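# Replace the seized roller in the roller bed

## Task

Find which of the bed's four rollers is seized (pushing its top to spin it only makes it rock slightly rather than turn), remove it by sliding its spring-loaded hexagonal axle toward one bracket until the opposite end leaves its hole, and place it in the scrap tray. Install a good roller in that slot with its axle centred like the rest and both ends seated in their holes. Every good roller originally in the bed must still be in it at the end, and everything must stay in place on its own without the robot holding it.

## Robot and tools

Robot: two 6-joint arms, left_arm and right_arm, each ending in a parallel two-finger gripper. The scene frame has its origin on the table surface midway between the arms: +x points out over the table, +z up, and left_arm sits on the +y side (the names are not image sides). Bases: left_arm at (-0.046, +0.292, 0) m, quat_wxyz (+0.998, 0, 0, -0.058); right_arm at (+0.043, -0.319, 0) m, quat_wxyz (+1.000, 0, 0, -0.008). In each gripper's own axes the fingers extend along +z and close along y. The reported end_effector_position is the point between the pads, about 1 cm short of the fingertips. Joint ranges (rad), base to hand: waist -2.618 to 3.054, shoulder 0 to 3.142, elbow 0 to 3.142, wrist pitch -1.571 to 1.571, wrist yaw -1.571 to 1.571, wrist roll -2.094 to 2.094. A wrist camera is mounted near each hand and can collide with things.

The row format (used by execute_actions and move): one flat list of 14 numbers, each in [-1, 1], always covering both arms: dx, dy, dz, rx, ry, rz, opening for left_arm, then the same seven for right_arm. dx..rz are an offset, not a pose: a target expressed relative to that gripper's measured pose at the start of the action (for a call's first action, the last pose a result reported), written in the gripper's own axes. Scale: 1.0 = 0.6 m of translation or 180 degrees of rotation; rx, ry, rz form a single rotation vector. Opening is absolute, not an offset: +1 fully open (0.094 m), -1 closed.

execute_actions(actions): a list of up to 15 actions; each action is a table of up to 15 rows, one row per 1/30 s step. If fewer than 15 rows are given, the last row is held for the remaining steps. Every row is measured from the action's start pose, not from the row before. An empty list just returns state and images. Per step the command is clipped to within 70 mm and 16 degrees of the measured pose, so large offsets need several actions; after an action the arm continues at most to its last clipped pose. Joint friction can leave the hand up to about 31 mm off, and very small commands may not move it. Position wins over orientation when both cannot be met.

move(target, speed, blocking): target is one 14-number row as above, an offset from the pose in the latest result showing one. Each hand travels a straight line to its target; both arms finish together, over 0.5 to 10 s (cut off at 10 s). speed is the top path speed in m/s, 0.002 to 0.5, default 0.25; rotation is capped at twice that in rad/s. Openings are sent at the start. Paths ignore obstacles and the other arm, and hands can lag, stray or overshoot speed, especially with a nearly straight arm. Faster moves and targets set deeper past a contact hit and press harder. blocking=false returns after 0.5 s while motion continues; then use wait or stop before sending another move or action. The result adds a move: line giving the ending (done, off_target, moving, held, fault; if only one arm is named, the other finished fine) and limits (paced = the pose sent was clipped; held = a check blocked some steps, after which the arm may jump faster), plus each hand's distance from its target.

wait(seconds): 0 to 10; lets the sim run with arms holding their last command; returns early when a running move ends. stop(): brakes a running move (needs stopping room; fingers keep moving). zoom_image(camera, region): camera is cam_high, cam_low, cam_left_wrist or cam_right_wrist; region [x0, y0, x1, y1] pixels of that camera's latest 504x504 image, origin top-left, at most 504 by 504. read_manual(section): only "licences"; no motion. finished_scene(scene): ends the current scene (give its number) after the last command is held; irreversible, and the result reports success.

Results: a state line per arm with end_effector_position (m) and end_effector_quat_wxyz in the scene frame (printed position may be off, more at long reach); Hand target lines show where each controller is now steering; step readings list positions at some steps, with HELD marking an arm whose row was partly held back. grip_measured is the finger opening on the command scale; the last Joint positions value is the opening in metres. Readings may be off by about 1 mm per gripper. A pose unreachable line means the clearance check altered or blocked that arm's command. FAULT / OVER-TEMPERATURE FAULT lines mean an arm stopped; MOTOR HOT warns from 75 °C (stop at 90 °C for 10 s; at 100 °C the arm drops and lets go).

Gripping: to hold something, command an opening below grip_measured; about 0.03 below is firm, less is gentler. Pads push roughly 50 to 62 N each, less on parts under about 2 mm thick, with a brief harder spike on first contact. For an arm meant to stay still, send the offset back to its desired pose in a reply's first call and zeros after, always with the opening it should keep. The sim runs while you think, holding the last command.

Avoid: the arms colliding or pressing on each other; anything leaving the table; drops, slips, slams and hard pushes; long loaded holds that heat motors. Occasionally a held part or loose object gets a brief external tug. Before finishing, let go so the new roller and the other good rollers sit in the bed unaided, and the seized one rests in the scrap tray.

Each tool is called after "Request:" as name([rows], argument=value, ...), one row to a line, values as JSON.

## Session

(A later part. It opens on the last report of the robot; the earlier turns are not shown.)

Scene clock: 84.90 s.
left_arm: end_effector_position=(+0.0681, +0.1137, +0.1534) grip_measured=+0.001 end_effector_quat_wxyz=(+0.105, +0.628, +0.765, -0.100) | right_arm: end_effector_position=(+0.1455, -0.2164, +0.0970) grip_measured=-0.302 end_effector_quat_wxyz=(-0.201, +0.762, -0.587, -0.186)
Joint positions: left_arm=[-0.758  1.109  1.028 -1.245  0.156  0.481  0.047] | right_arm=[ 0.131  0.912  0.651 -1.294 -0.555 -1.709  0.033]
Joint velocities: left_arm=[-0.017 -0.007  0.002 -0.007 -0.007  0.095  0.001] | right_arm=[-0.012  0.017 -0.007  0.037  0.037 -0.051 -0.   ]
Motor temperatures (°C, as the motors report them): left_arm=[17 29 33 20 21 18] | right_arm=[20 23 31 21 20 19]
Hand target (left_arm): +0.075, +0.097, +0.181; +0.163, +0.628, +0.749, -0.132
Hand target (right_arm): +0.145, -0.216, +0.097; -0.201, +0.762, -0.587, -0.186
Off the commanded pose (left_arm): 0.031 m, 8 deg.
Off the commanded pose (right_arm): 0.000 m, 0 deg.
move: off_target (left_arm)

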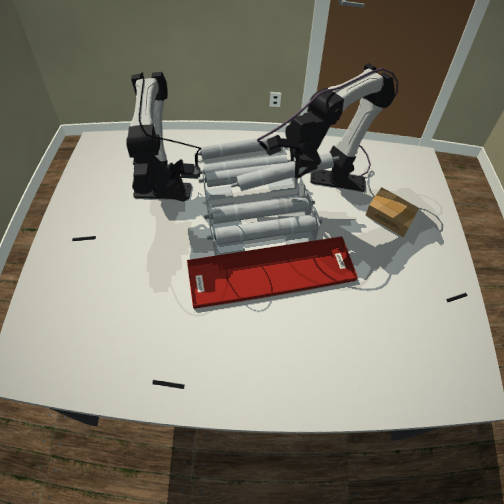

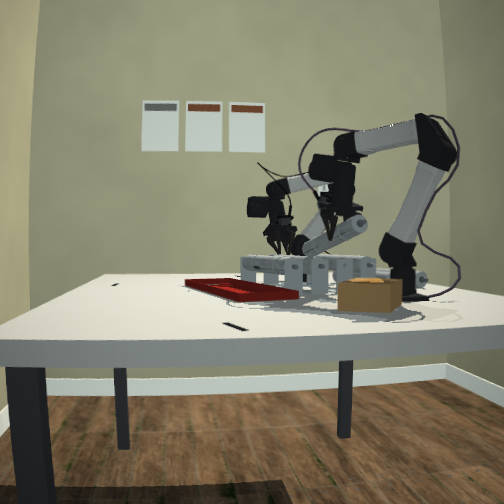

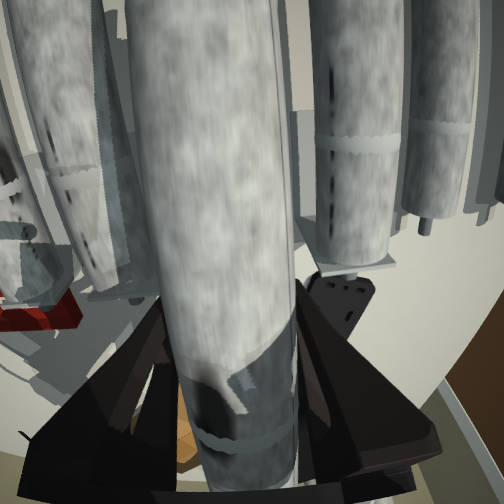

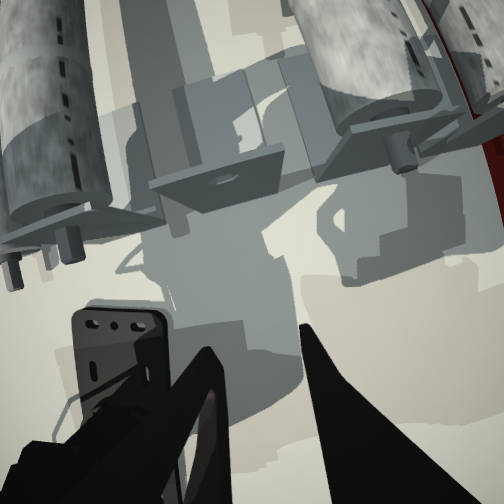

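Request:
move(target=[-0.03,0,-0.06,0,-0.04,0,-0.2, 0,0,0,0,0,0,-0.3], speed=0.06)

Request:
move(target=[-0.17,0.51,0.03,0,0,0,-0.2, 0,0,0,0,0,0,-0.3], speed=0.12)

Request:
move(target=[0.05,0,0.17,0,0,0,-0.2, 0,0,0,0,0,0,-0.3], speed=0.06)

Scene clock: 92.40 s.
left_arm: end_effector_position=(+0.0645, +0.1237, +0.1688) grip_measured=+0.001 end_effector_quat_wxyz=(+0.097, +0.621, +0.771, -0.105) | right_arm: end_effector_position=(+0.1455, -0.2164, +0.0970) grip_measured=-0.302 end_effector_quat_wxyz=(-0.201, +0.762, -0.587, -0.186)
Joint positions: left_arm=[-0.725  1.095  1.085 -1.333  0.174  0.495  0.047] | right_arm=[ 0.131  0.912  0.651 -1.294 -0.555 -1.709  0.033]
Joint velocities: left_arm=[-0.007 -0.007  0.017 -0.066 -0.022  0.007  0.001] | right_arm=[-0.002 -0.002  0.017  0.081  0.022  0.022 -0.001]
Motor temperatures (°C, as the motors report them): left_arm=[17 29 35 21 21 18] | right_arm=[20 23 32 21 20 19]
Hand target (left_arm): +0.070, +0.109, +0.194; +0.153, +0.622, +0.756, -0.137
Hand target (right_arm): +0.145, -0.216, +0.097; -0.201, +0.762, -0.587, -0.186
Off the commanded pose (left_arm): 0.030 m, 8 deg.
Off the commanded pose (right_arm): 0.000 m, 0 deg.
move: off_target (left_arm)

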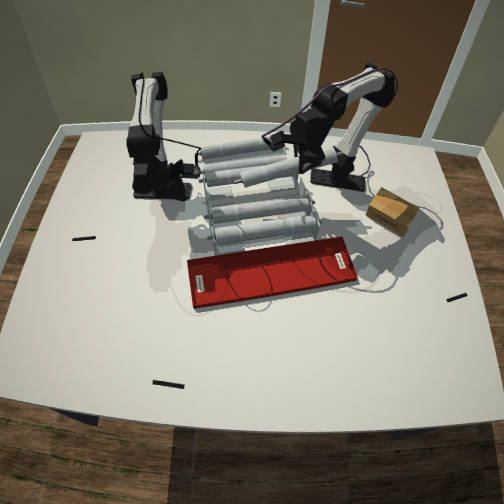

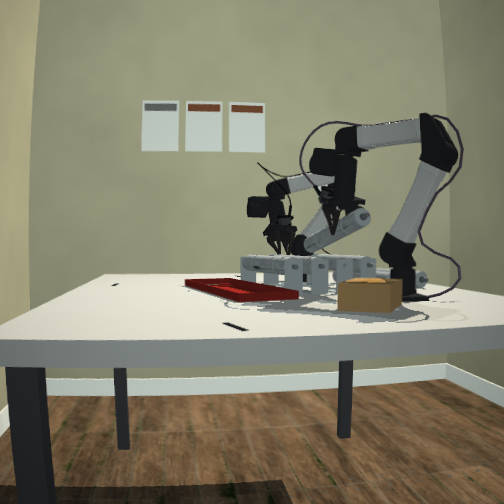

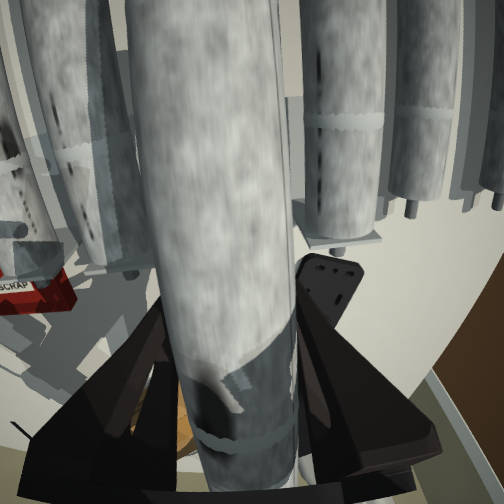

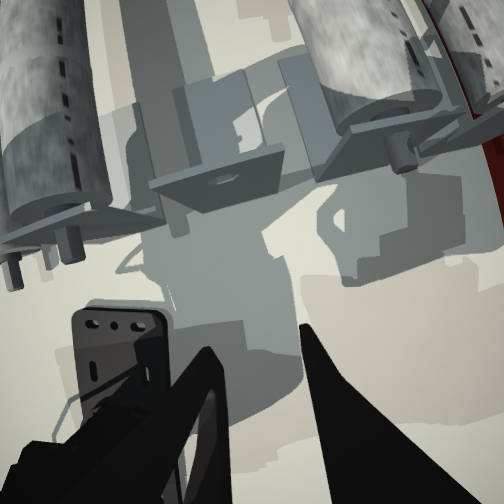

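Scene clock: 95.60 s.
left_arm: end_effector_position=(+0.3827, +0.0977, +0.1347) grip_measured=+0.001 end_effector_quat_wxyz=(+0.073, +0.616, +0.780, -0.082) | right_arm: end_effector_position=(+0.1455, -0.2164, +0.0970) grip_measured=-0.302 end_effector_quat_wxyz=(-0.201, +0.762, -0.587, -0.186)
Joint positions: left_arm=[-0.236  2.366  2.439 -1.555  0.201  0.976  0.047] | right_arm=[ 0.131  0.912  0.651 -1.294 -0.555 -1.709  0.033]
Joint velocities: left_arm=[-0.017 -0.007 -0.002 -0.022 -0.022  0.022  0.   ] | right_arm=[ 0.017 -0.017  0.022 -0.007 -0.037 -0.037  0.001]
Motor temperatures (°C, as the motors report them): left_arm=[17 30 36 21 21 18] | right_arm=[20 23 32 21 20 19]
Hand target (left_arm): +0.386, +0.091, +0.162; +0.116, +0.620, +0.771, -0.093
Hand target (right_arm): +0.145, -0.216, +0.097; -0.201, +0.762, -0.587, -0.186
Off the commanded pose (left_arm): 0.035 m, 4 deg.
Off the commanded pose (right_arm): 0.000 m, 0 deg.
joint sent to its limit (left arm) — the command would take joint 4 (wrist pitch) past its lower limit, so that joint was sent only as far as its limit.
move: off_target (left_arm)

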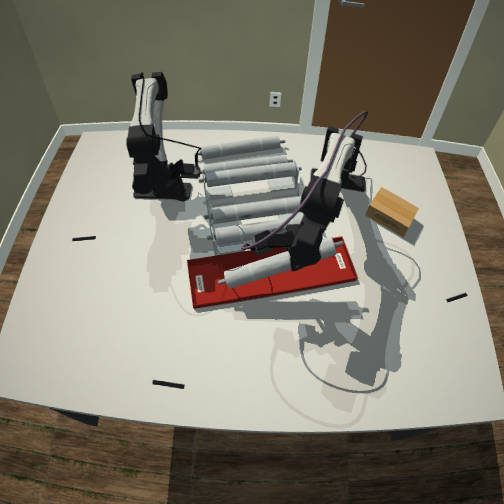

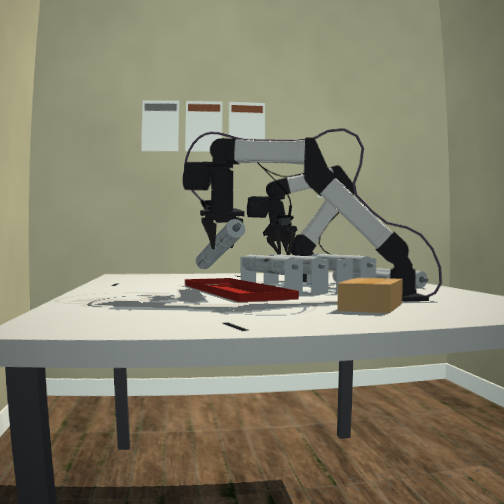

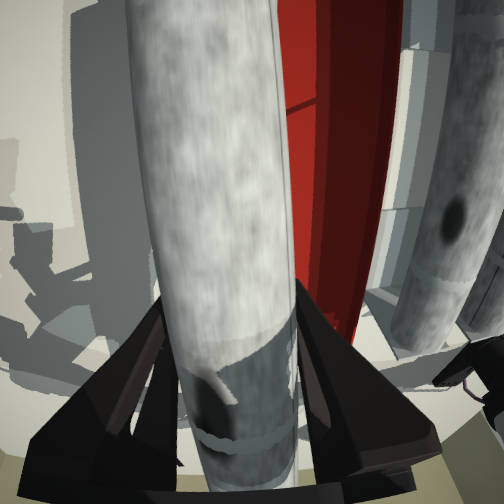

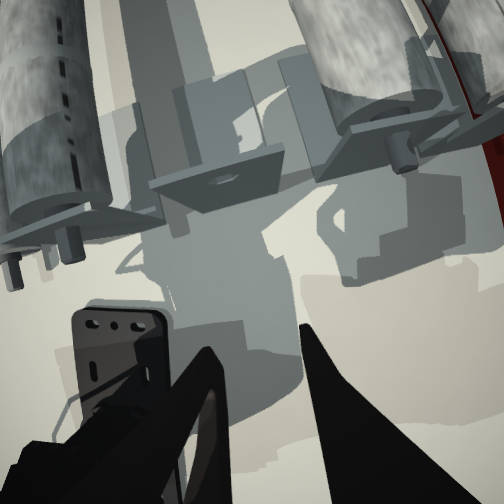

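Scene clock: 97.60 s.
left_arm: end_effector_position=(+0.3709, +0.1016, +0.0262) grip_measured=+0.001 end_effector_quat_wxyz=(+0.060, +0.617, +0.779, -0.088) | right_arm: end_effector_position=(+0.1455, -0.2164, +0.0970) grip_measured=-0.302 end_effector_quat_wxyz=(-0.201, +0.762, -0.587, -0.186)
Joint positions: left_arm=[-0.236  2.293  1.88  -1.097  0.206  0.981  0.047] | right_arm=[ 0.131  0.912  0.651 -1.294 -0.555 -1.709  0.033]
Joint velocities: left_arm=[-0.002 -0.007 -0.007 -0.066  0.007 -0.081  0.002] | right_arm=[ 0.012  0.002 -0.002 -0.022  0.125  0.051 -0.   ]
Motor temperatures (°C, as the motors report them): left_arm=[17 32 35 21 21 18] | right_arm=[20 23 32 21 20 19]
Hand target (left_arm): +0.376, +0.105, +0.029; +0.073, +0.616, +0.780, -0.082
Hand target (right_arm): +0.145, -0.216, +0.097; -0.201, +0.762, -0.587, -0.186
Off the commanded pose (left_arm): 0.007 m, 2 deg.
Off the commanded pose (right_arm): 0.000 m, 0 deg.
move: done

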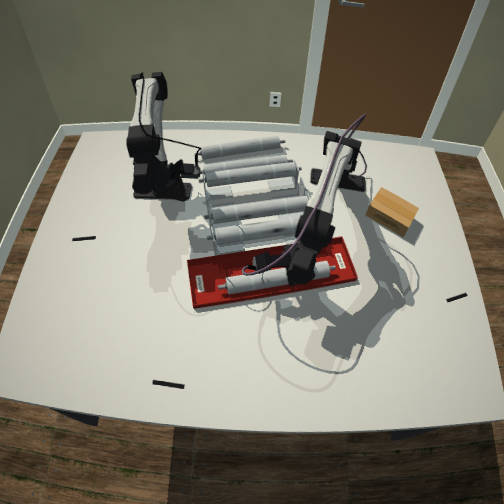

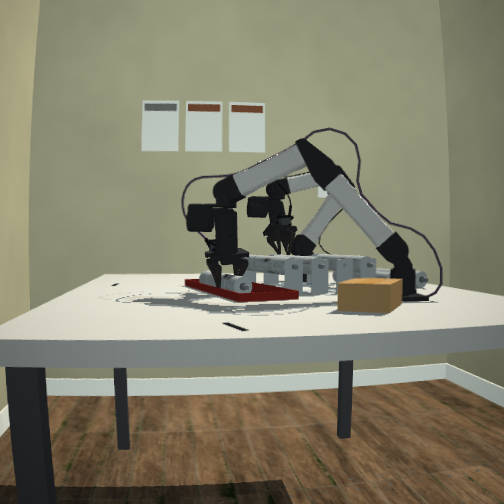

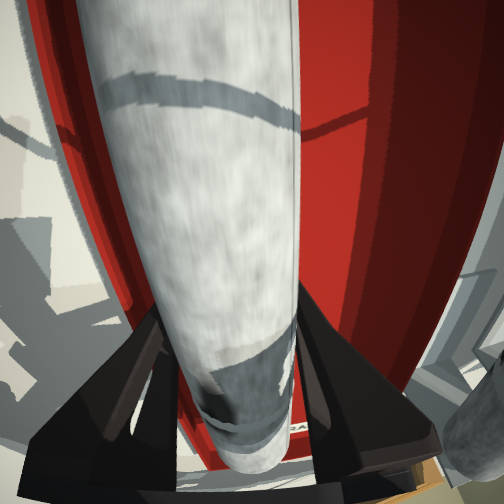

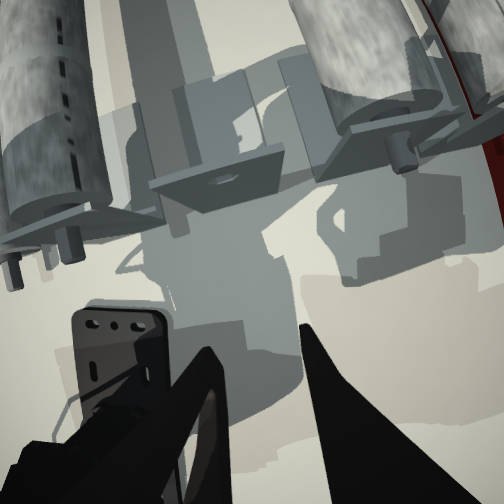

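Request:
move(target=[0,0,0,0,0,0,0.4, 0,0,0,0,0,0,-0.3])

Request:
move(target=[0,0,-0.2,0,0.065,0,0.4, 0,0,0,0,0,0,-0.3], speed=0.12)

Request:
move(target=[-0.09,-0.75,0,0,0,0,0.4, 0,0,0,0,0,0,-0.3], speed=0.2)

Scene clock: 102.60 s.
left_arm: end_effector_position=(+0.3708, +0.1016, +0.0261) grip_measured=+0.399 end_effector_quat_wxyz=(+0.060, +0.617, +0.779, -0.088) | right_arm: end_effector_position=(+0.1455, -0.2164, +0.0970) grip_measured=-0.302 end_effector_quat_wxyz=(-0.201, +0.762, -0.587, -0.186)
Joint positions: left_arm=[-0.236  2.293  1.879 -1.097  0.206  0.981  0.066] | right_arm=[ 0.131  0.912  0.651 -1.294 -0.555 -1.709  0.033]
Joint velocities: left_arm=[ 0.007 -0.007  0.002 -0.022  0.051 -0.095 -0.001] | right_arm=[-0.017  0.017 -0.002  0.007 -0.037 -0.037 -0.001]
Motor temperatures (°C, as the motors report them): left_arm=[17 35 35 20 21 18] | right_arm=[20 23 32 21 20 19]
Hand target (left_arm): +0.371, +0.102, +0.026; +0.060, +0.617, +0.780, -0.088
Hand target (right_arm): +0.145, -0.216, +0.097; -0.201, +0.762, -0.587, -0.186
Off the commanded pose (left_arm): 0.000 m, 0 deg.
Off the commanded pose (right_arm): 0.000 m, 0 deg.
move: done

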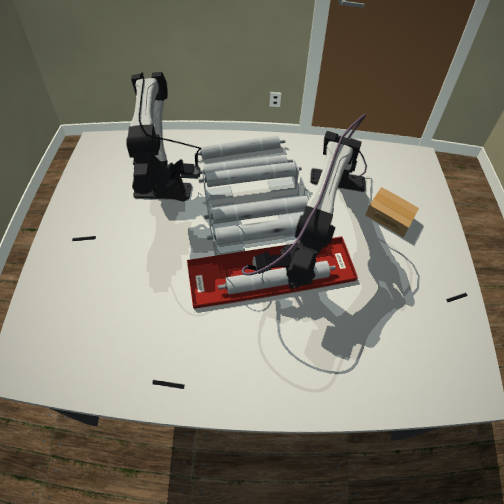

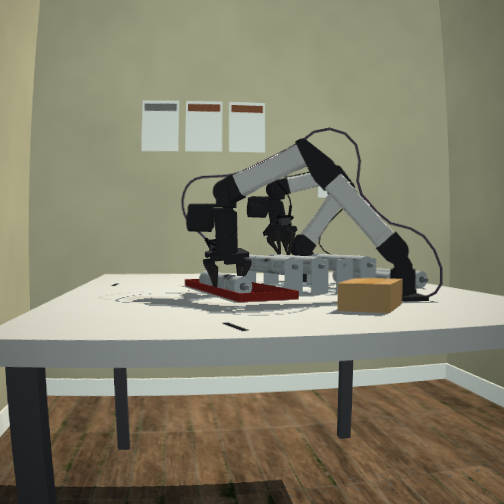

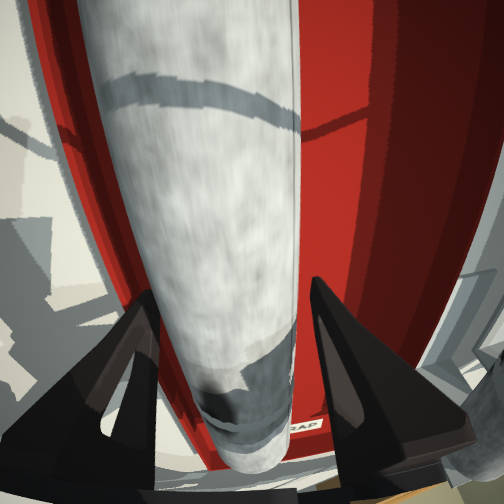

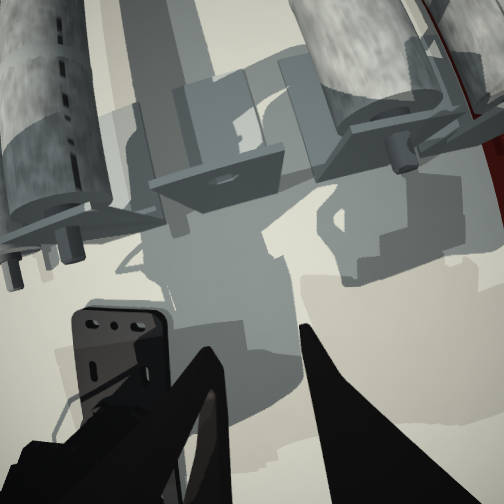

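Scene clock: 104.03 s.
left_arm: end_effector_position=(+0.3767, +0.1270, +0.1400) grip_measured=+0.399 end_effector_quat_wxyz=(+0.046, +0.619, +0.784, -0.014) | right_arm: end_effector_position=(+0.1455, -0.2164, +0.0970) grip_measured=-0.302 end_effector_quat_wxyz=(-0.201, +0.762, -0.587, -0.186)
Joint positions: left_arm=[-0.236  2.285  2.335 -1.541  0.054  0.981  0.066] | right_arm=[ 0.131  0.912  0.651 -1.294 -0.555 -1.709  0.033]
Joint velocities: left_arm=[ 0.002 -0.007  0.012 -0.007  0.022  0.051  0.   ] | right_arm=[-0.002 -0.002 -0.007 -0.037 -0.037 -0.007  0.   ]
Motor temperatures (°C, as the motors report them): left_arm=[17 36 35 20 21 18] | right_arm=[20 23 32 21 20 19]
Hand target (left_arm): +0.374, +0.125, +0.143; +0.042, +0.622, +0.782, -0.007
Hand target (right_arm): +0.145, -0.216, +0.097; -0.201, +0.762, -0.587, -0.186
Off the commanded pose (left_arm): 0.005 m, 8 deg.
Off the commanded pose (right_arm): 0.000 m, 0 deg.
joint sent to its limit (left arm) — the command would take joint 4 (wrist pitch) past its lower limit, so that joint was sent only as far as its limit.
move: off_target (left_arm)

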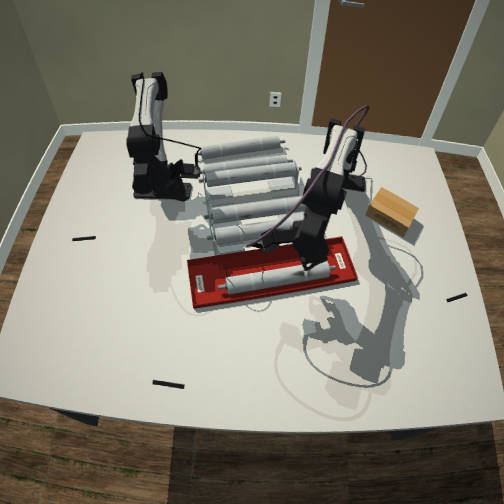

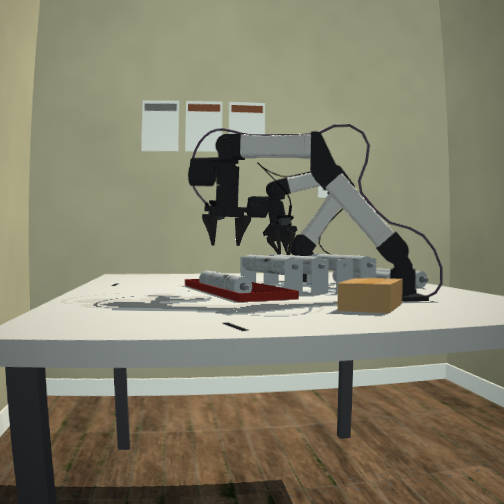

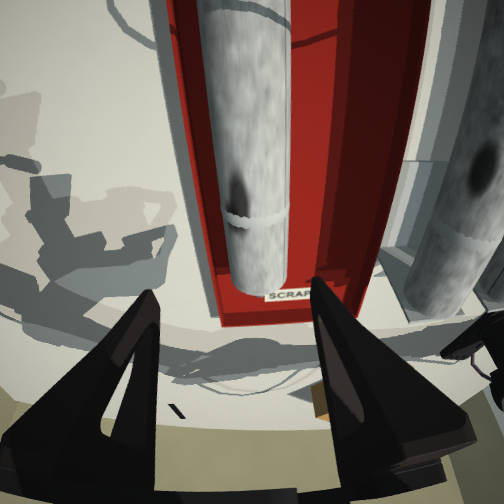

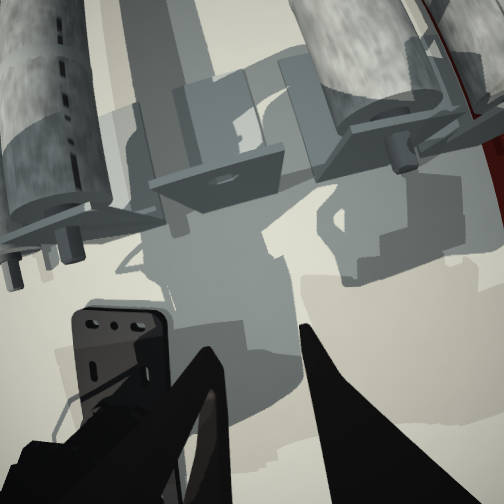

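Scene clock: 106.90 s.
left_arm: end_effector_position=(-0.0539, -0.0335, +0.1363) grip_measured=+0.399 end_effector_quat_wxyz=(+0.036, +0.622, +0.781, -0.032) | right_arm: end_effector_position=(+0.1455, -0.2164, +0.0970) grip_measured=-0.302 end_effector_quat_wxyz=(-0.201, +0.762, -0.587, -0.186)
Joint positions: left_arm=[-1.488  1.688  1.469 -1.258 -0.02  -0.258  0.066] | right_arm=[ 0.131  0.912  0.651 -1.294 -0.555 -1.709  0.033]
Joint velocities: left_arm=[ 0.002 -0.002 -0.002  0.007 -0.066  0.007  0.001] | right_arm=[ 0.017 -0.012  0.002  0.007  0.007 -0.007 -0.   ]
Motor temperatures (°C, as the motors report them): left_arm=[17 36 35 20 21 18] | right_arm=[20 23 32 21 20 19]
Hand target (left_arm): -0.053, -0.036, +0.134; +0.037, +0.618, +0.785, -0.024
Hand target (right_arm): +0.145, -0.216, +0.097; -0.201, +0.762, -0.587, -0.186
Off the commanded pose (left_arm): 0.010 m, 2 deg.
Off the commanded pose (right_arm): 0.000 m, 0 deg.
move: done

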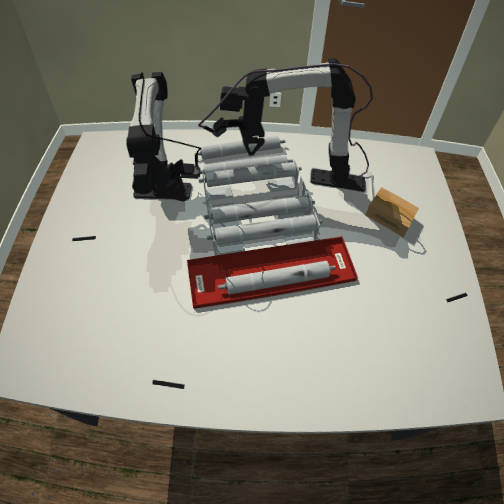

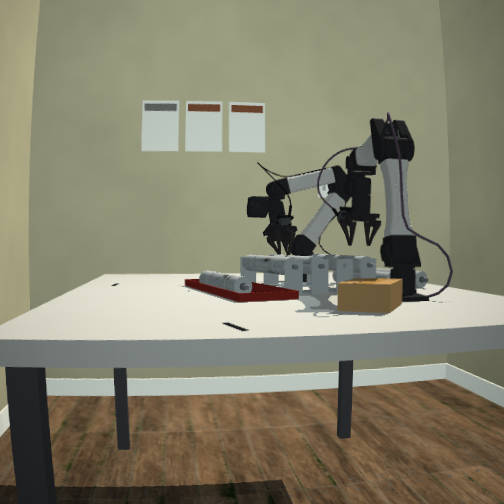

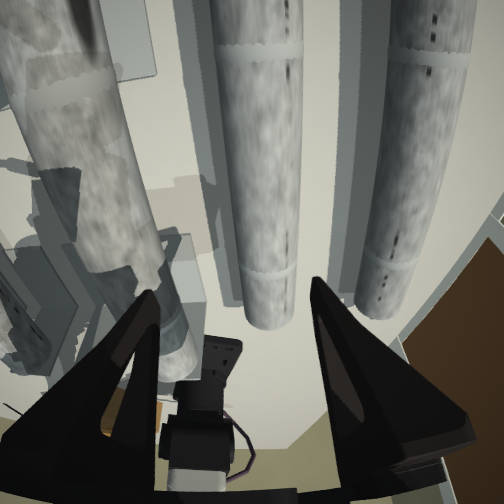

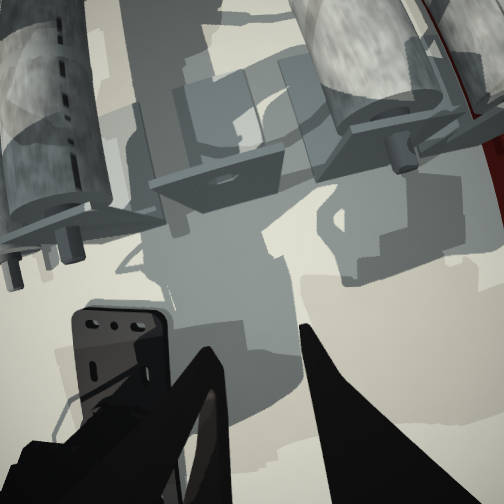

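Request:
move(target=[0.015,-0.02,0.2,0,0.025,0.015,0.4, 0,0,0,0,0,0,-0.3], speed=0.07)

Request:
move(target=[0,0,0,0,0,0,-0.2, 0,0,0,0,0,0,-0.3])

Request:
move(target=[0,0,-0.2,0,0,0,-0.2, 0,0,0,0,0,0,-0.3], speed=0.07)

Scene clock: 112.13 s.
left_arm: end_effector_position=(-0.0629, -0.0426, +0.0259) grip_measured=+0.399 end_effector_quat_wxyz=(+0.012, +0.633, +0.773, -0.019) | right_arm: end_effector_position=(+0.1455, -0.2164, +0.0970) grip_measured=-0.302 end_effector_quat_wxyz=(-0.201, +0.762, -0.587, -0.186)
Joint positions: left_arm=[-1.502  1.844  1.213 -0.895  0.003 -0.246  0.066] | right_arm=[ 0.131  0.912  0.651 -1.294 -0.555 -1.709  0.033]
Joint velocities: left_arm=[-0.002  0.017  0.002  0.022 -0.051  0.037 -0.   ] | right_arm=[-0.007  0.007 -0.012 -0.037 -0.051  0.022 -0.001]
Motor temperatures (°C, as the motors report them): left_arm=[17 35 34 20 21 18] | right_arm=[20 23 32 20 20 19]
Hand target (left_arm): -0.064, -0.037, +0.015; +0.005, +0.641, +0.768, -0.007
Hand target (right_arm): +0.145, -0.216, +0.097; -0.201, +0.762, -0.587, -0.186
Off the commanded pose (left_arm): 0.011 m, 2 deg.
Off the commanded pose (right_arm): 0.000 m, 0 deg.
move: off_target (left_arm)

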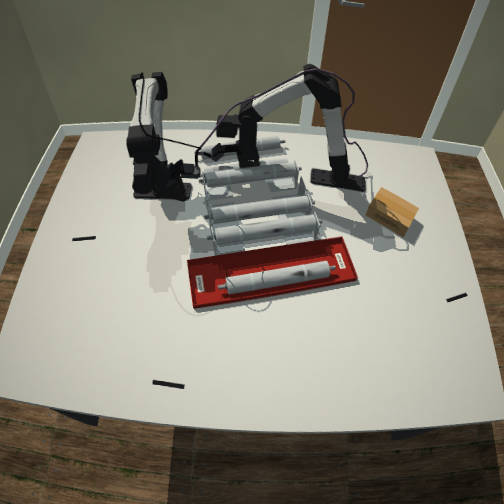

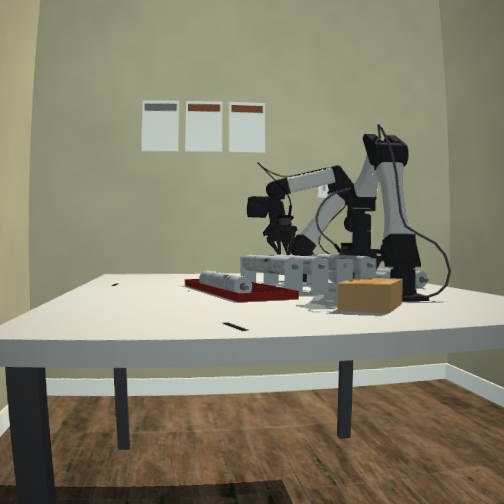

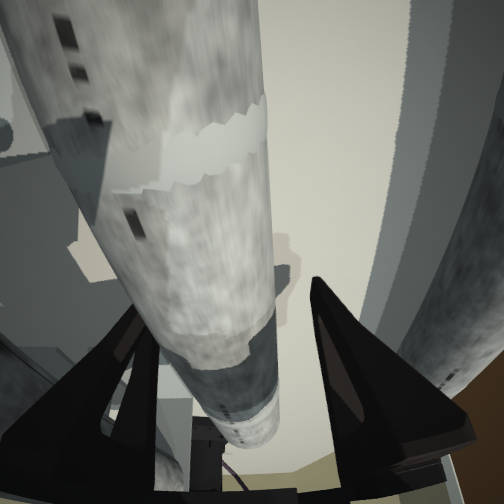

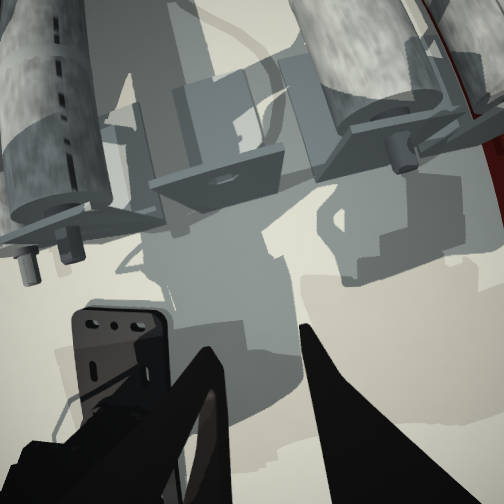

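Scene clock: 112.63 s.
left_arm: end_effector_position=(-0.0602, -0.0424, +0.0259) grip_measured=+0.003 end_effector_quat_wxyz=(+0.016, +0.632, +0.774, -0.015) | right_arm: end_effector_position=(+0.1455, -0.2164, +0.0970) grip_measured=-0.302 end_effector_quat_wxyz=(-0.201, +0.762, -0.587, -0.186)
Joint positions: left_arm=[-1.499  1.844  1.213 -0.897 -0.008 -0.246  0.047] | right_arm=[ 0.131  0.912  0.651 -1.294 -0.555 -1.709  0.033]
Joint velocities: left_arm=[ 0.022 -0.002 -0.012 -0.037 -0.022 -0.051 -0.001] | right_arm=[ 0.012  0.007  0.002 -0.051 -0.051 -0.037  0.   ]
Motor temperatures (°C, as the motors report them): left_arm=[17 35 34 20 21 18] | right_arm=[20 23 32 20 20 19]
Hand target (left_arm): -0.063, -0.043, +0.026; +0.012, +0.634, +0.773, -0.019
Hand target (right_arm): +0.145, -0.216, +0.097; -0.201, +0.762, -0.587, -0.186
Off the commanded pose (left_arm): 0.003 m, 1 deg.
Off the commanded pose (right_arm): 0.000 m, 0 deg.
move: done

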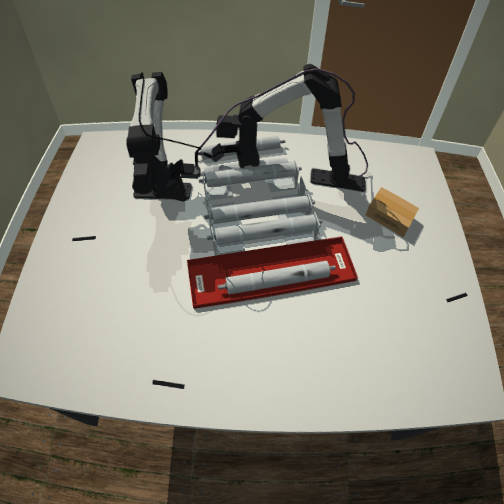

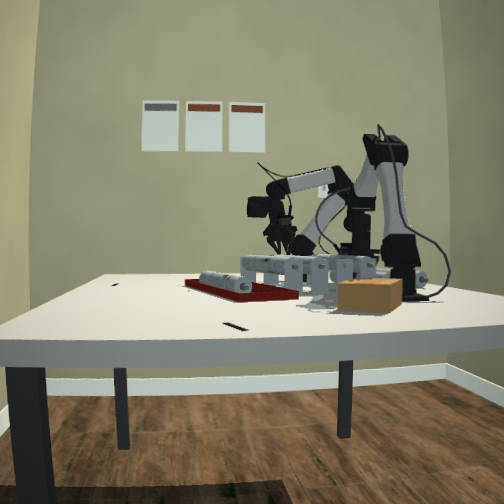

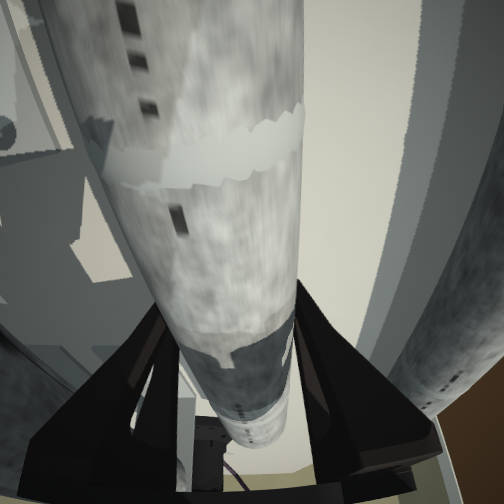

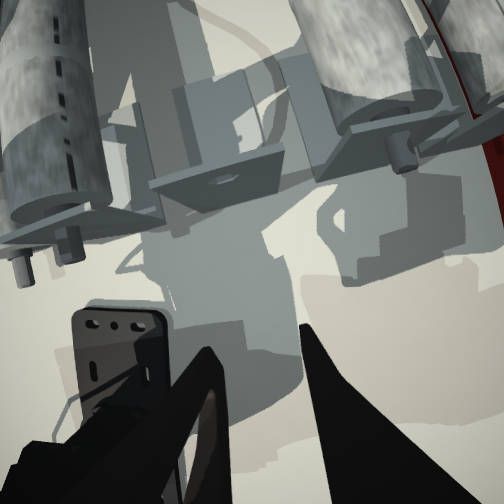

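Scene clock: 114.90 s.
left_arm: end_effector_position=(-0.0599, -0.0357, +0.1227) grip_measured=+0.003 end_effector_quat_wxyz=(-0.001, +0.633, +0.774, +0.008) | right_arm: end_effector_position=(+0.1455, -0.2164, +0.0970) grip_measured=-0.302 end_effector_quat_wxyz=(-0.201, +0.762, -0.587, -0.186)
Joint positions: left_arm=[-1.499  1.799  1.55  -1.336 -0.008 -0.246  0.047] | right_arm=[ 0.131  0.912  0.651 -1.294 -0.555 -1.709  0.033]
Joint velocities: left_arm=[-0.017 -0.012 -0.007 -0.066  0.051 -0.007  0.002] | right_arm=[-0.012 -0.002  0.007  0.022 -0.081 -0.007 -0.   ]
Motor temperatures (°C, as the motors report them): left_arm=[17 36 35 20 21 18] | right_arm=[20 23 32 20 20 19]
Hand target (left_arm): -0.062, -0.038, +0.145; +0.016, +0.632, +0.774, -0.015
Hand target (right_arm): +0.145, -0.216, +0.097; -0.201, +0.762, -0.587, -0.186
Off the commanded pose (left_arm): 0.023 m, 3 deg.
Off the commanded pose (right_arm): 0.000 m, 0 deg.
move: off_target (left_arm)

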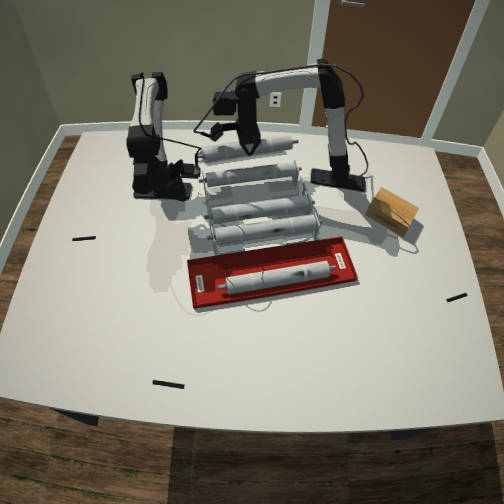

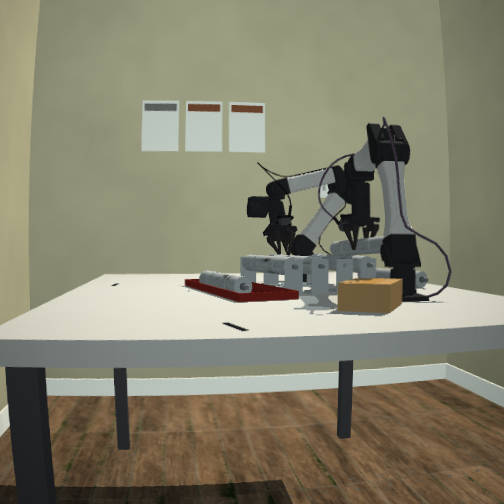

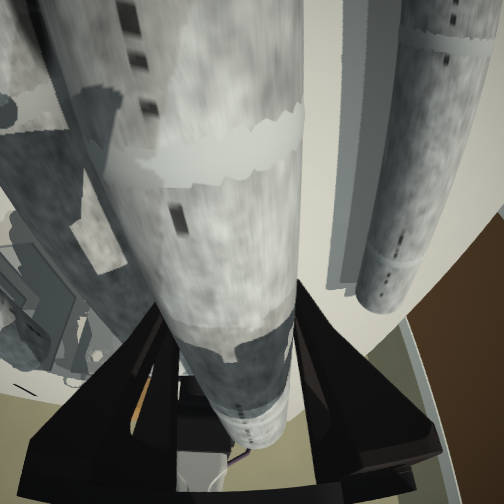

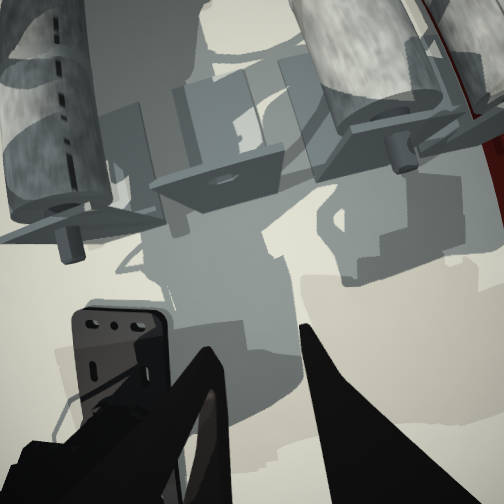

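Request:
move(target=[0.02,0.257,-0.05,0,0,0,-0.2, 0,0,0,0,0,0,-0.3], speed=0.08)

Request:
zoom_image(camera="cam_high", region=[170,120,370,270])

Scene clock: 119.60 s.
left_arm: end_effector_position=(+0.0869, +0.0070, +0.1415) grip_measured=+0.003 end_effector_quat_wxyz=(-0.011, +0.630, +0.777, +0.014) | right_arm: end_effector_position=(+0.1455, -0.2164, +0.0970) grip_measured=-0.302 end_effector_quat_wxyz=(-0.201, +0.762, -0.587, -0.186)
Joint positions: left_arm=[-1.025  1.766  1.584 -1.421 -0.015  0.22   0.047] | right_arm=[ 0.131  0.912  0.651 -1.294 -0.555 -1.709  0.033]
Joint velocities: left_arm=[ 0.002 -0.017  0.007 -0.081 -0.095 -0.051  0.001] | right_arm=[-0.007 -0.007 -0.022  0.022  0.022  0.051  0.001]
Motor temperatures (°C, as the motors report them): left_arm=[17 37 35 20 21 18] | right_arm=[20 23 32 20 20 19]
Hand target (left_arm): +0.091, +0.007, +0.157; +0.004, +0.632, +0.775, +0.010
Hand target (right_arm): +0.145, -0.216, +0.097; -0.201, +0.762, -0.587, -0.186
Off the commanded pose (left_arm): 0.013 m, 1 deg.
Off the commanded pose (right_arm): 0.000 m, 0 deg.
move: off_target (left_arm)

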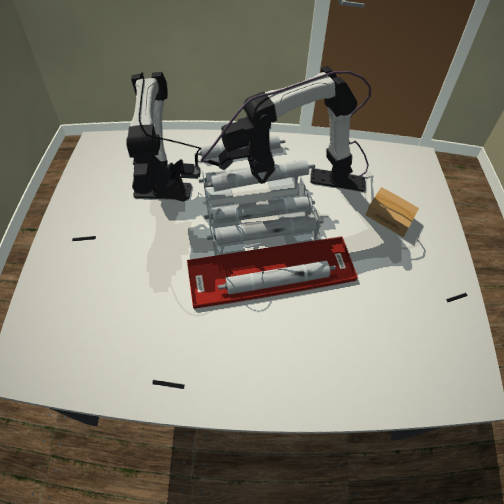

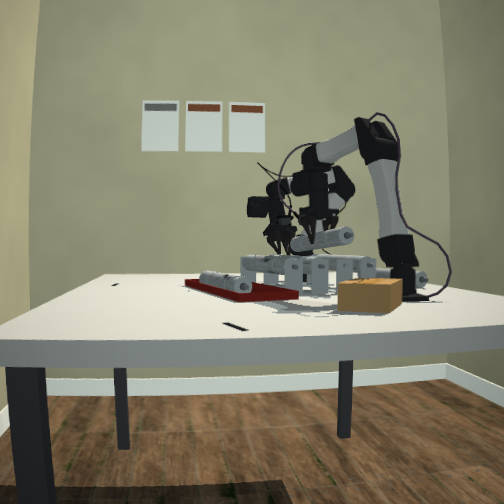

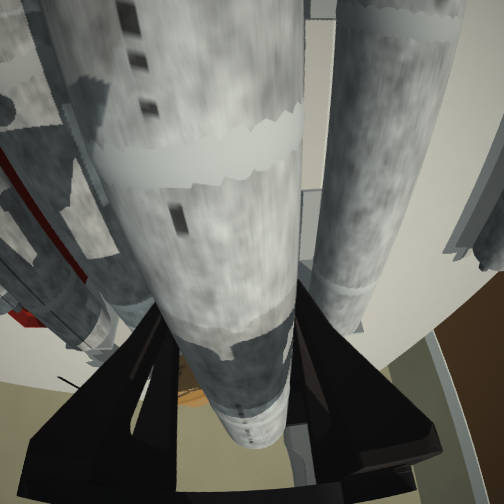

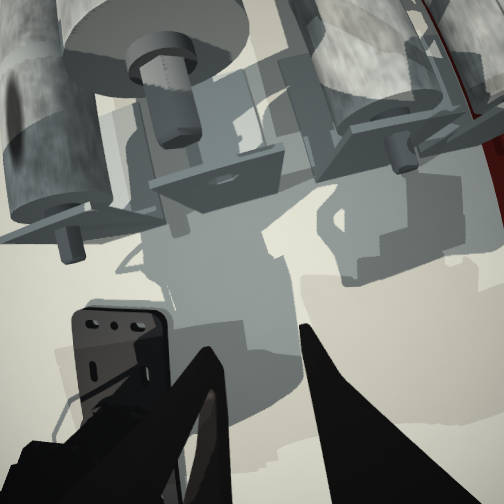

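Region (170, 120, 370, 270) of cam_high's 504x504 image, scaled by 2.520, with more detail than that image has; it fills the top 378 rows of this view, and the rest is white.

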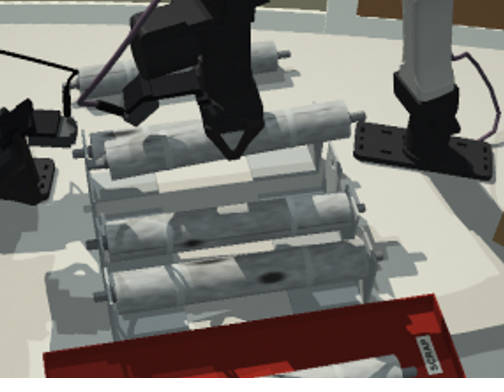

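Request:
move(target=[-0.01,0.005,0.07,0,0,0,-0.2, 0,0,0,0,0,0,-0.3], speed=0.03)

Request:
zoom_image(camera="cam_high", region=[170,120,370,270])

Scene clock: 122.93 s.
left_arm: end_effector_position=(+0.0890, +0.0024, +0.1068) grip_measured=+0.003 end_effector_quat_wxyz=(-0.007, +0.630, +0.776, +0.012) | right_arm: end_effector_position=(+0.1455, -0.2164, +0.0970) grip_measured=-0.302 end_effector_quat_wxyz=(-0.201, +0.762, -0.587, -0.186)
Joint positions: left_arm=[-1.025  1.778  1.462 -1.278 -0.015  0.222  0.047] | right_arm=[ 0.131  0.912  0.651 -1.294 -0.555 -1.709  0.033]
Joint velocities: left_arm=[ 0.002 -0.007  0.002  0.037 -0.007 -0.066  0.   ] | right_arm=[-0.002  0.012 -0.002 -0.051 -0.051  0.007  0.   ]
Motor temperatures (°C, as the motors report them): left_arm=[17 37 35 20 21 18] | right_arm=[20 23 32 20 20 19]
Hand target (left_arm): +0.091, +0.004, +0.099; -0.011, +0.630, +0.777, +0.014
Hand target (right_arm): +0.145, -0.216, +0.097; -0.201, +0.762, -0.587, -0.186
Off the commanded pose (left_arm): 0.008 m, 0 deg.
Off the commanded pose (right_arm): 0.000 m, 0 deg.
move: done

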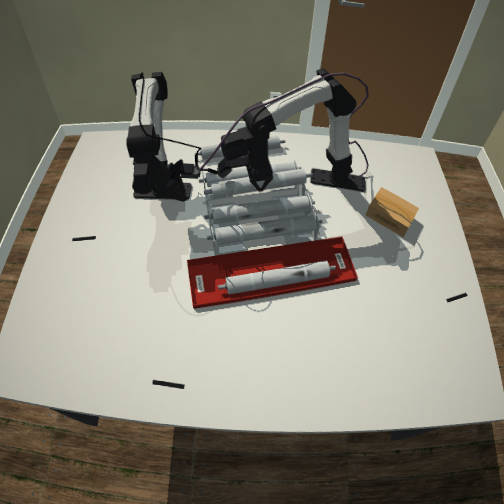

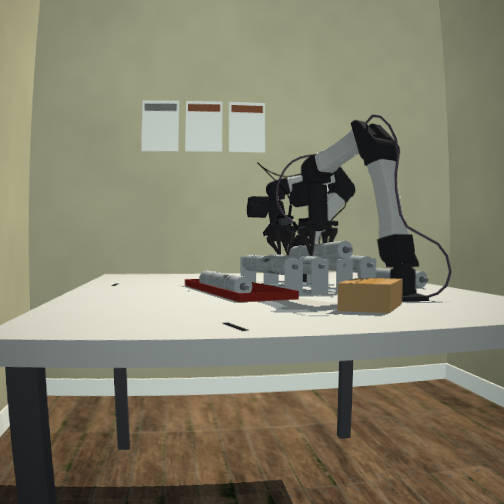

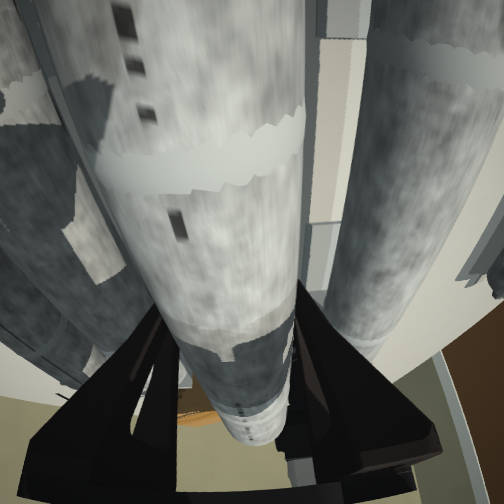

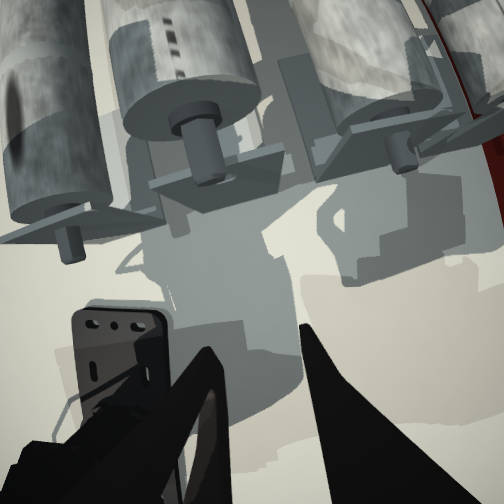

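Region (170, 120, 370, 270) of cam_high's 504x504 image, scaled by 2.520, with more detail than that image has; it fills the top 378 rows of this view, and the rest is white.

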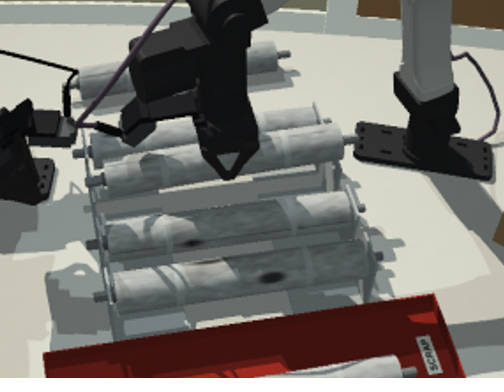

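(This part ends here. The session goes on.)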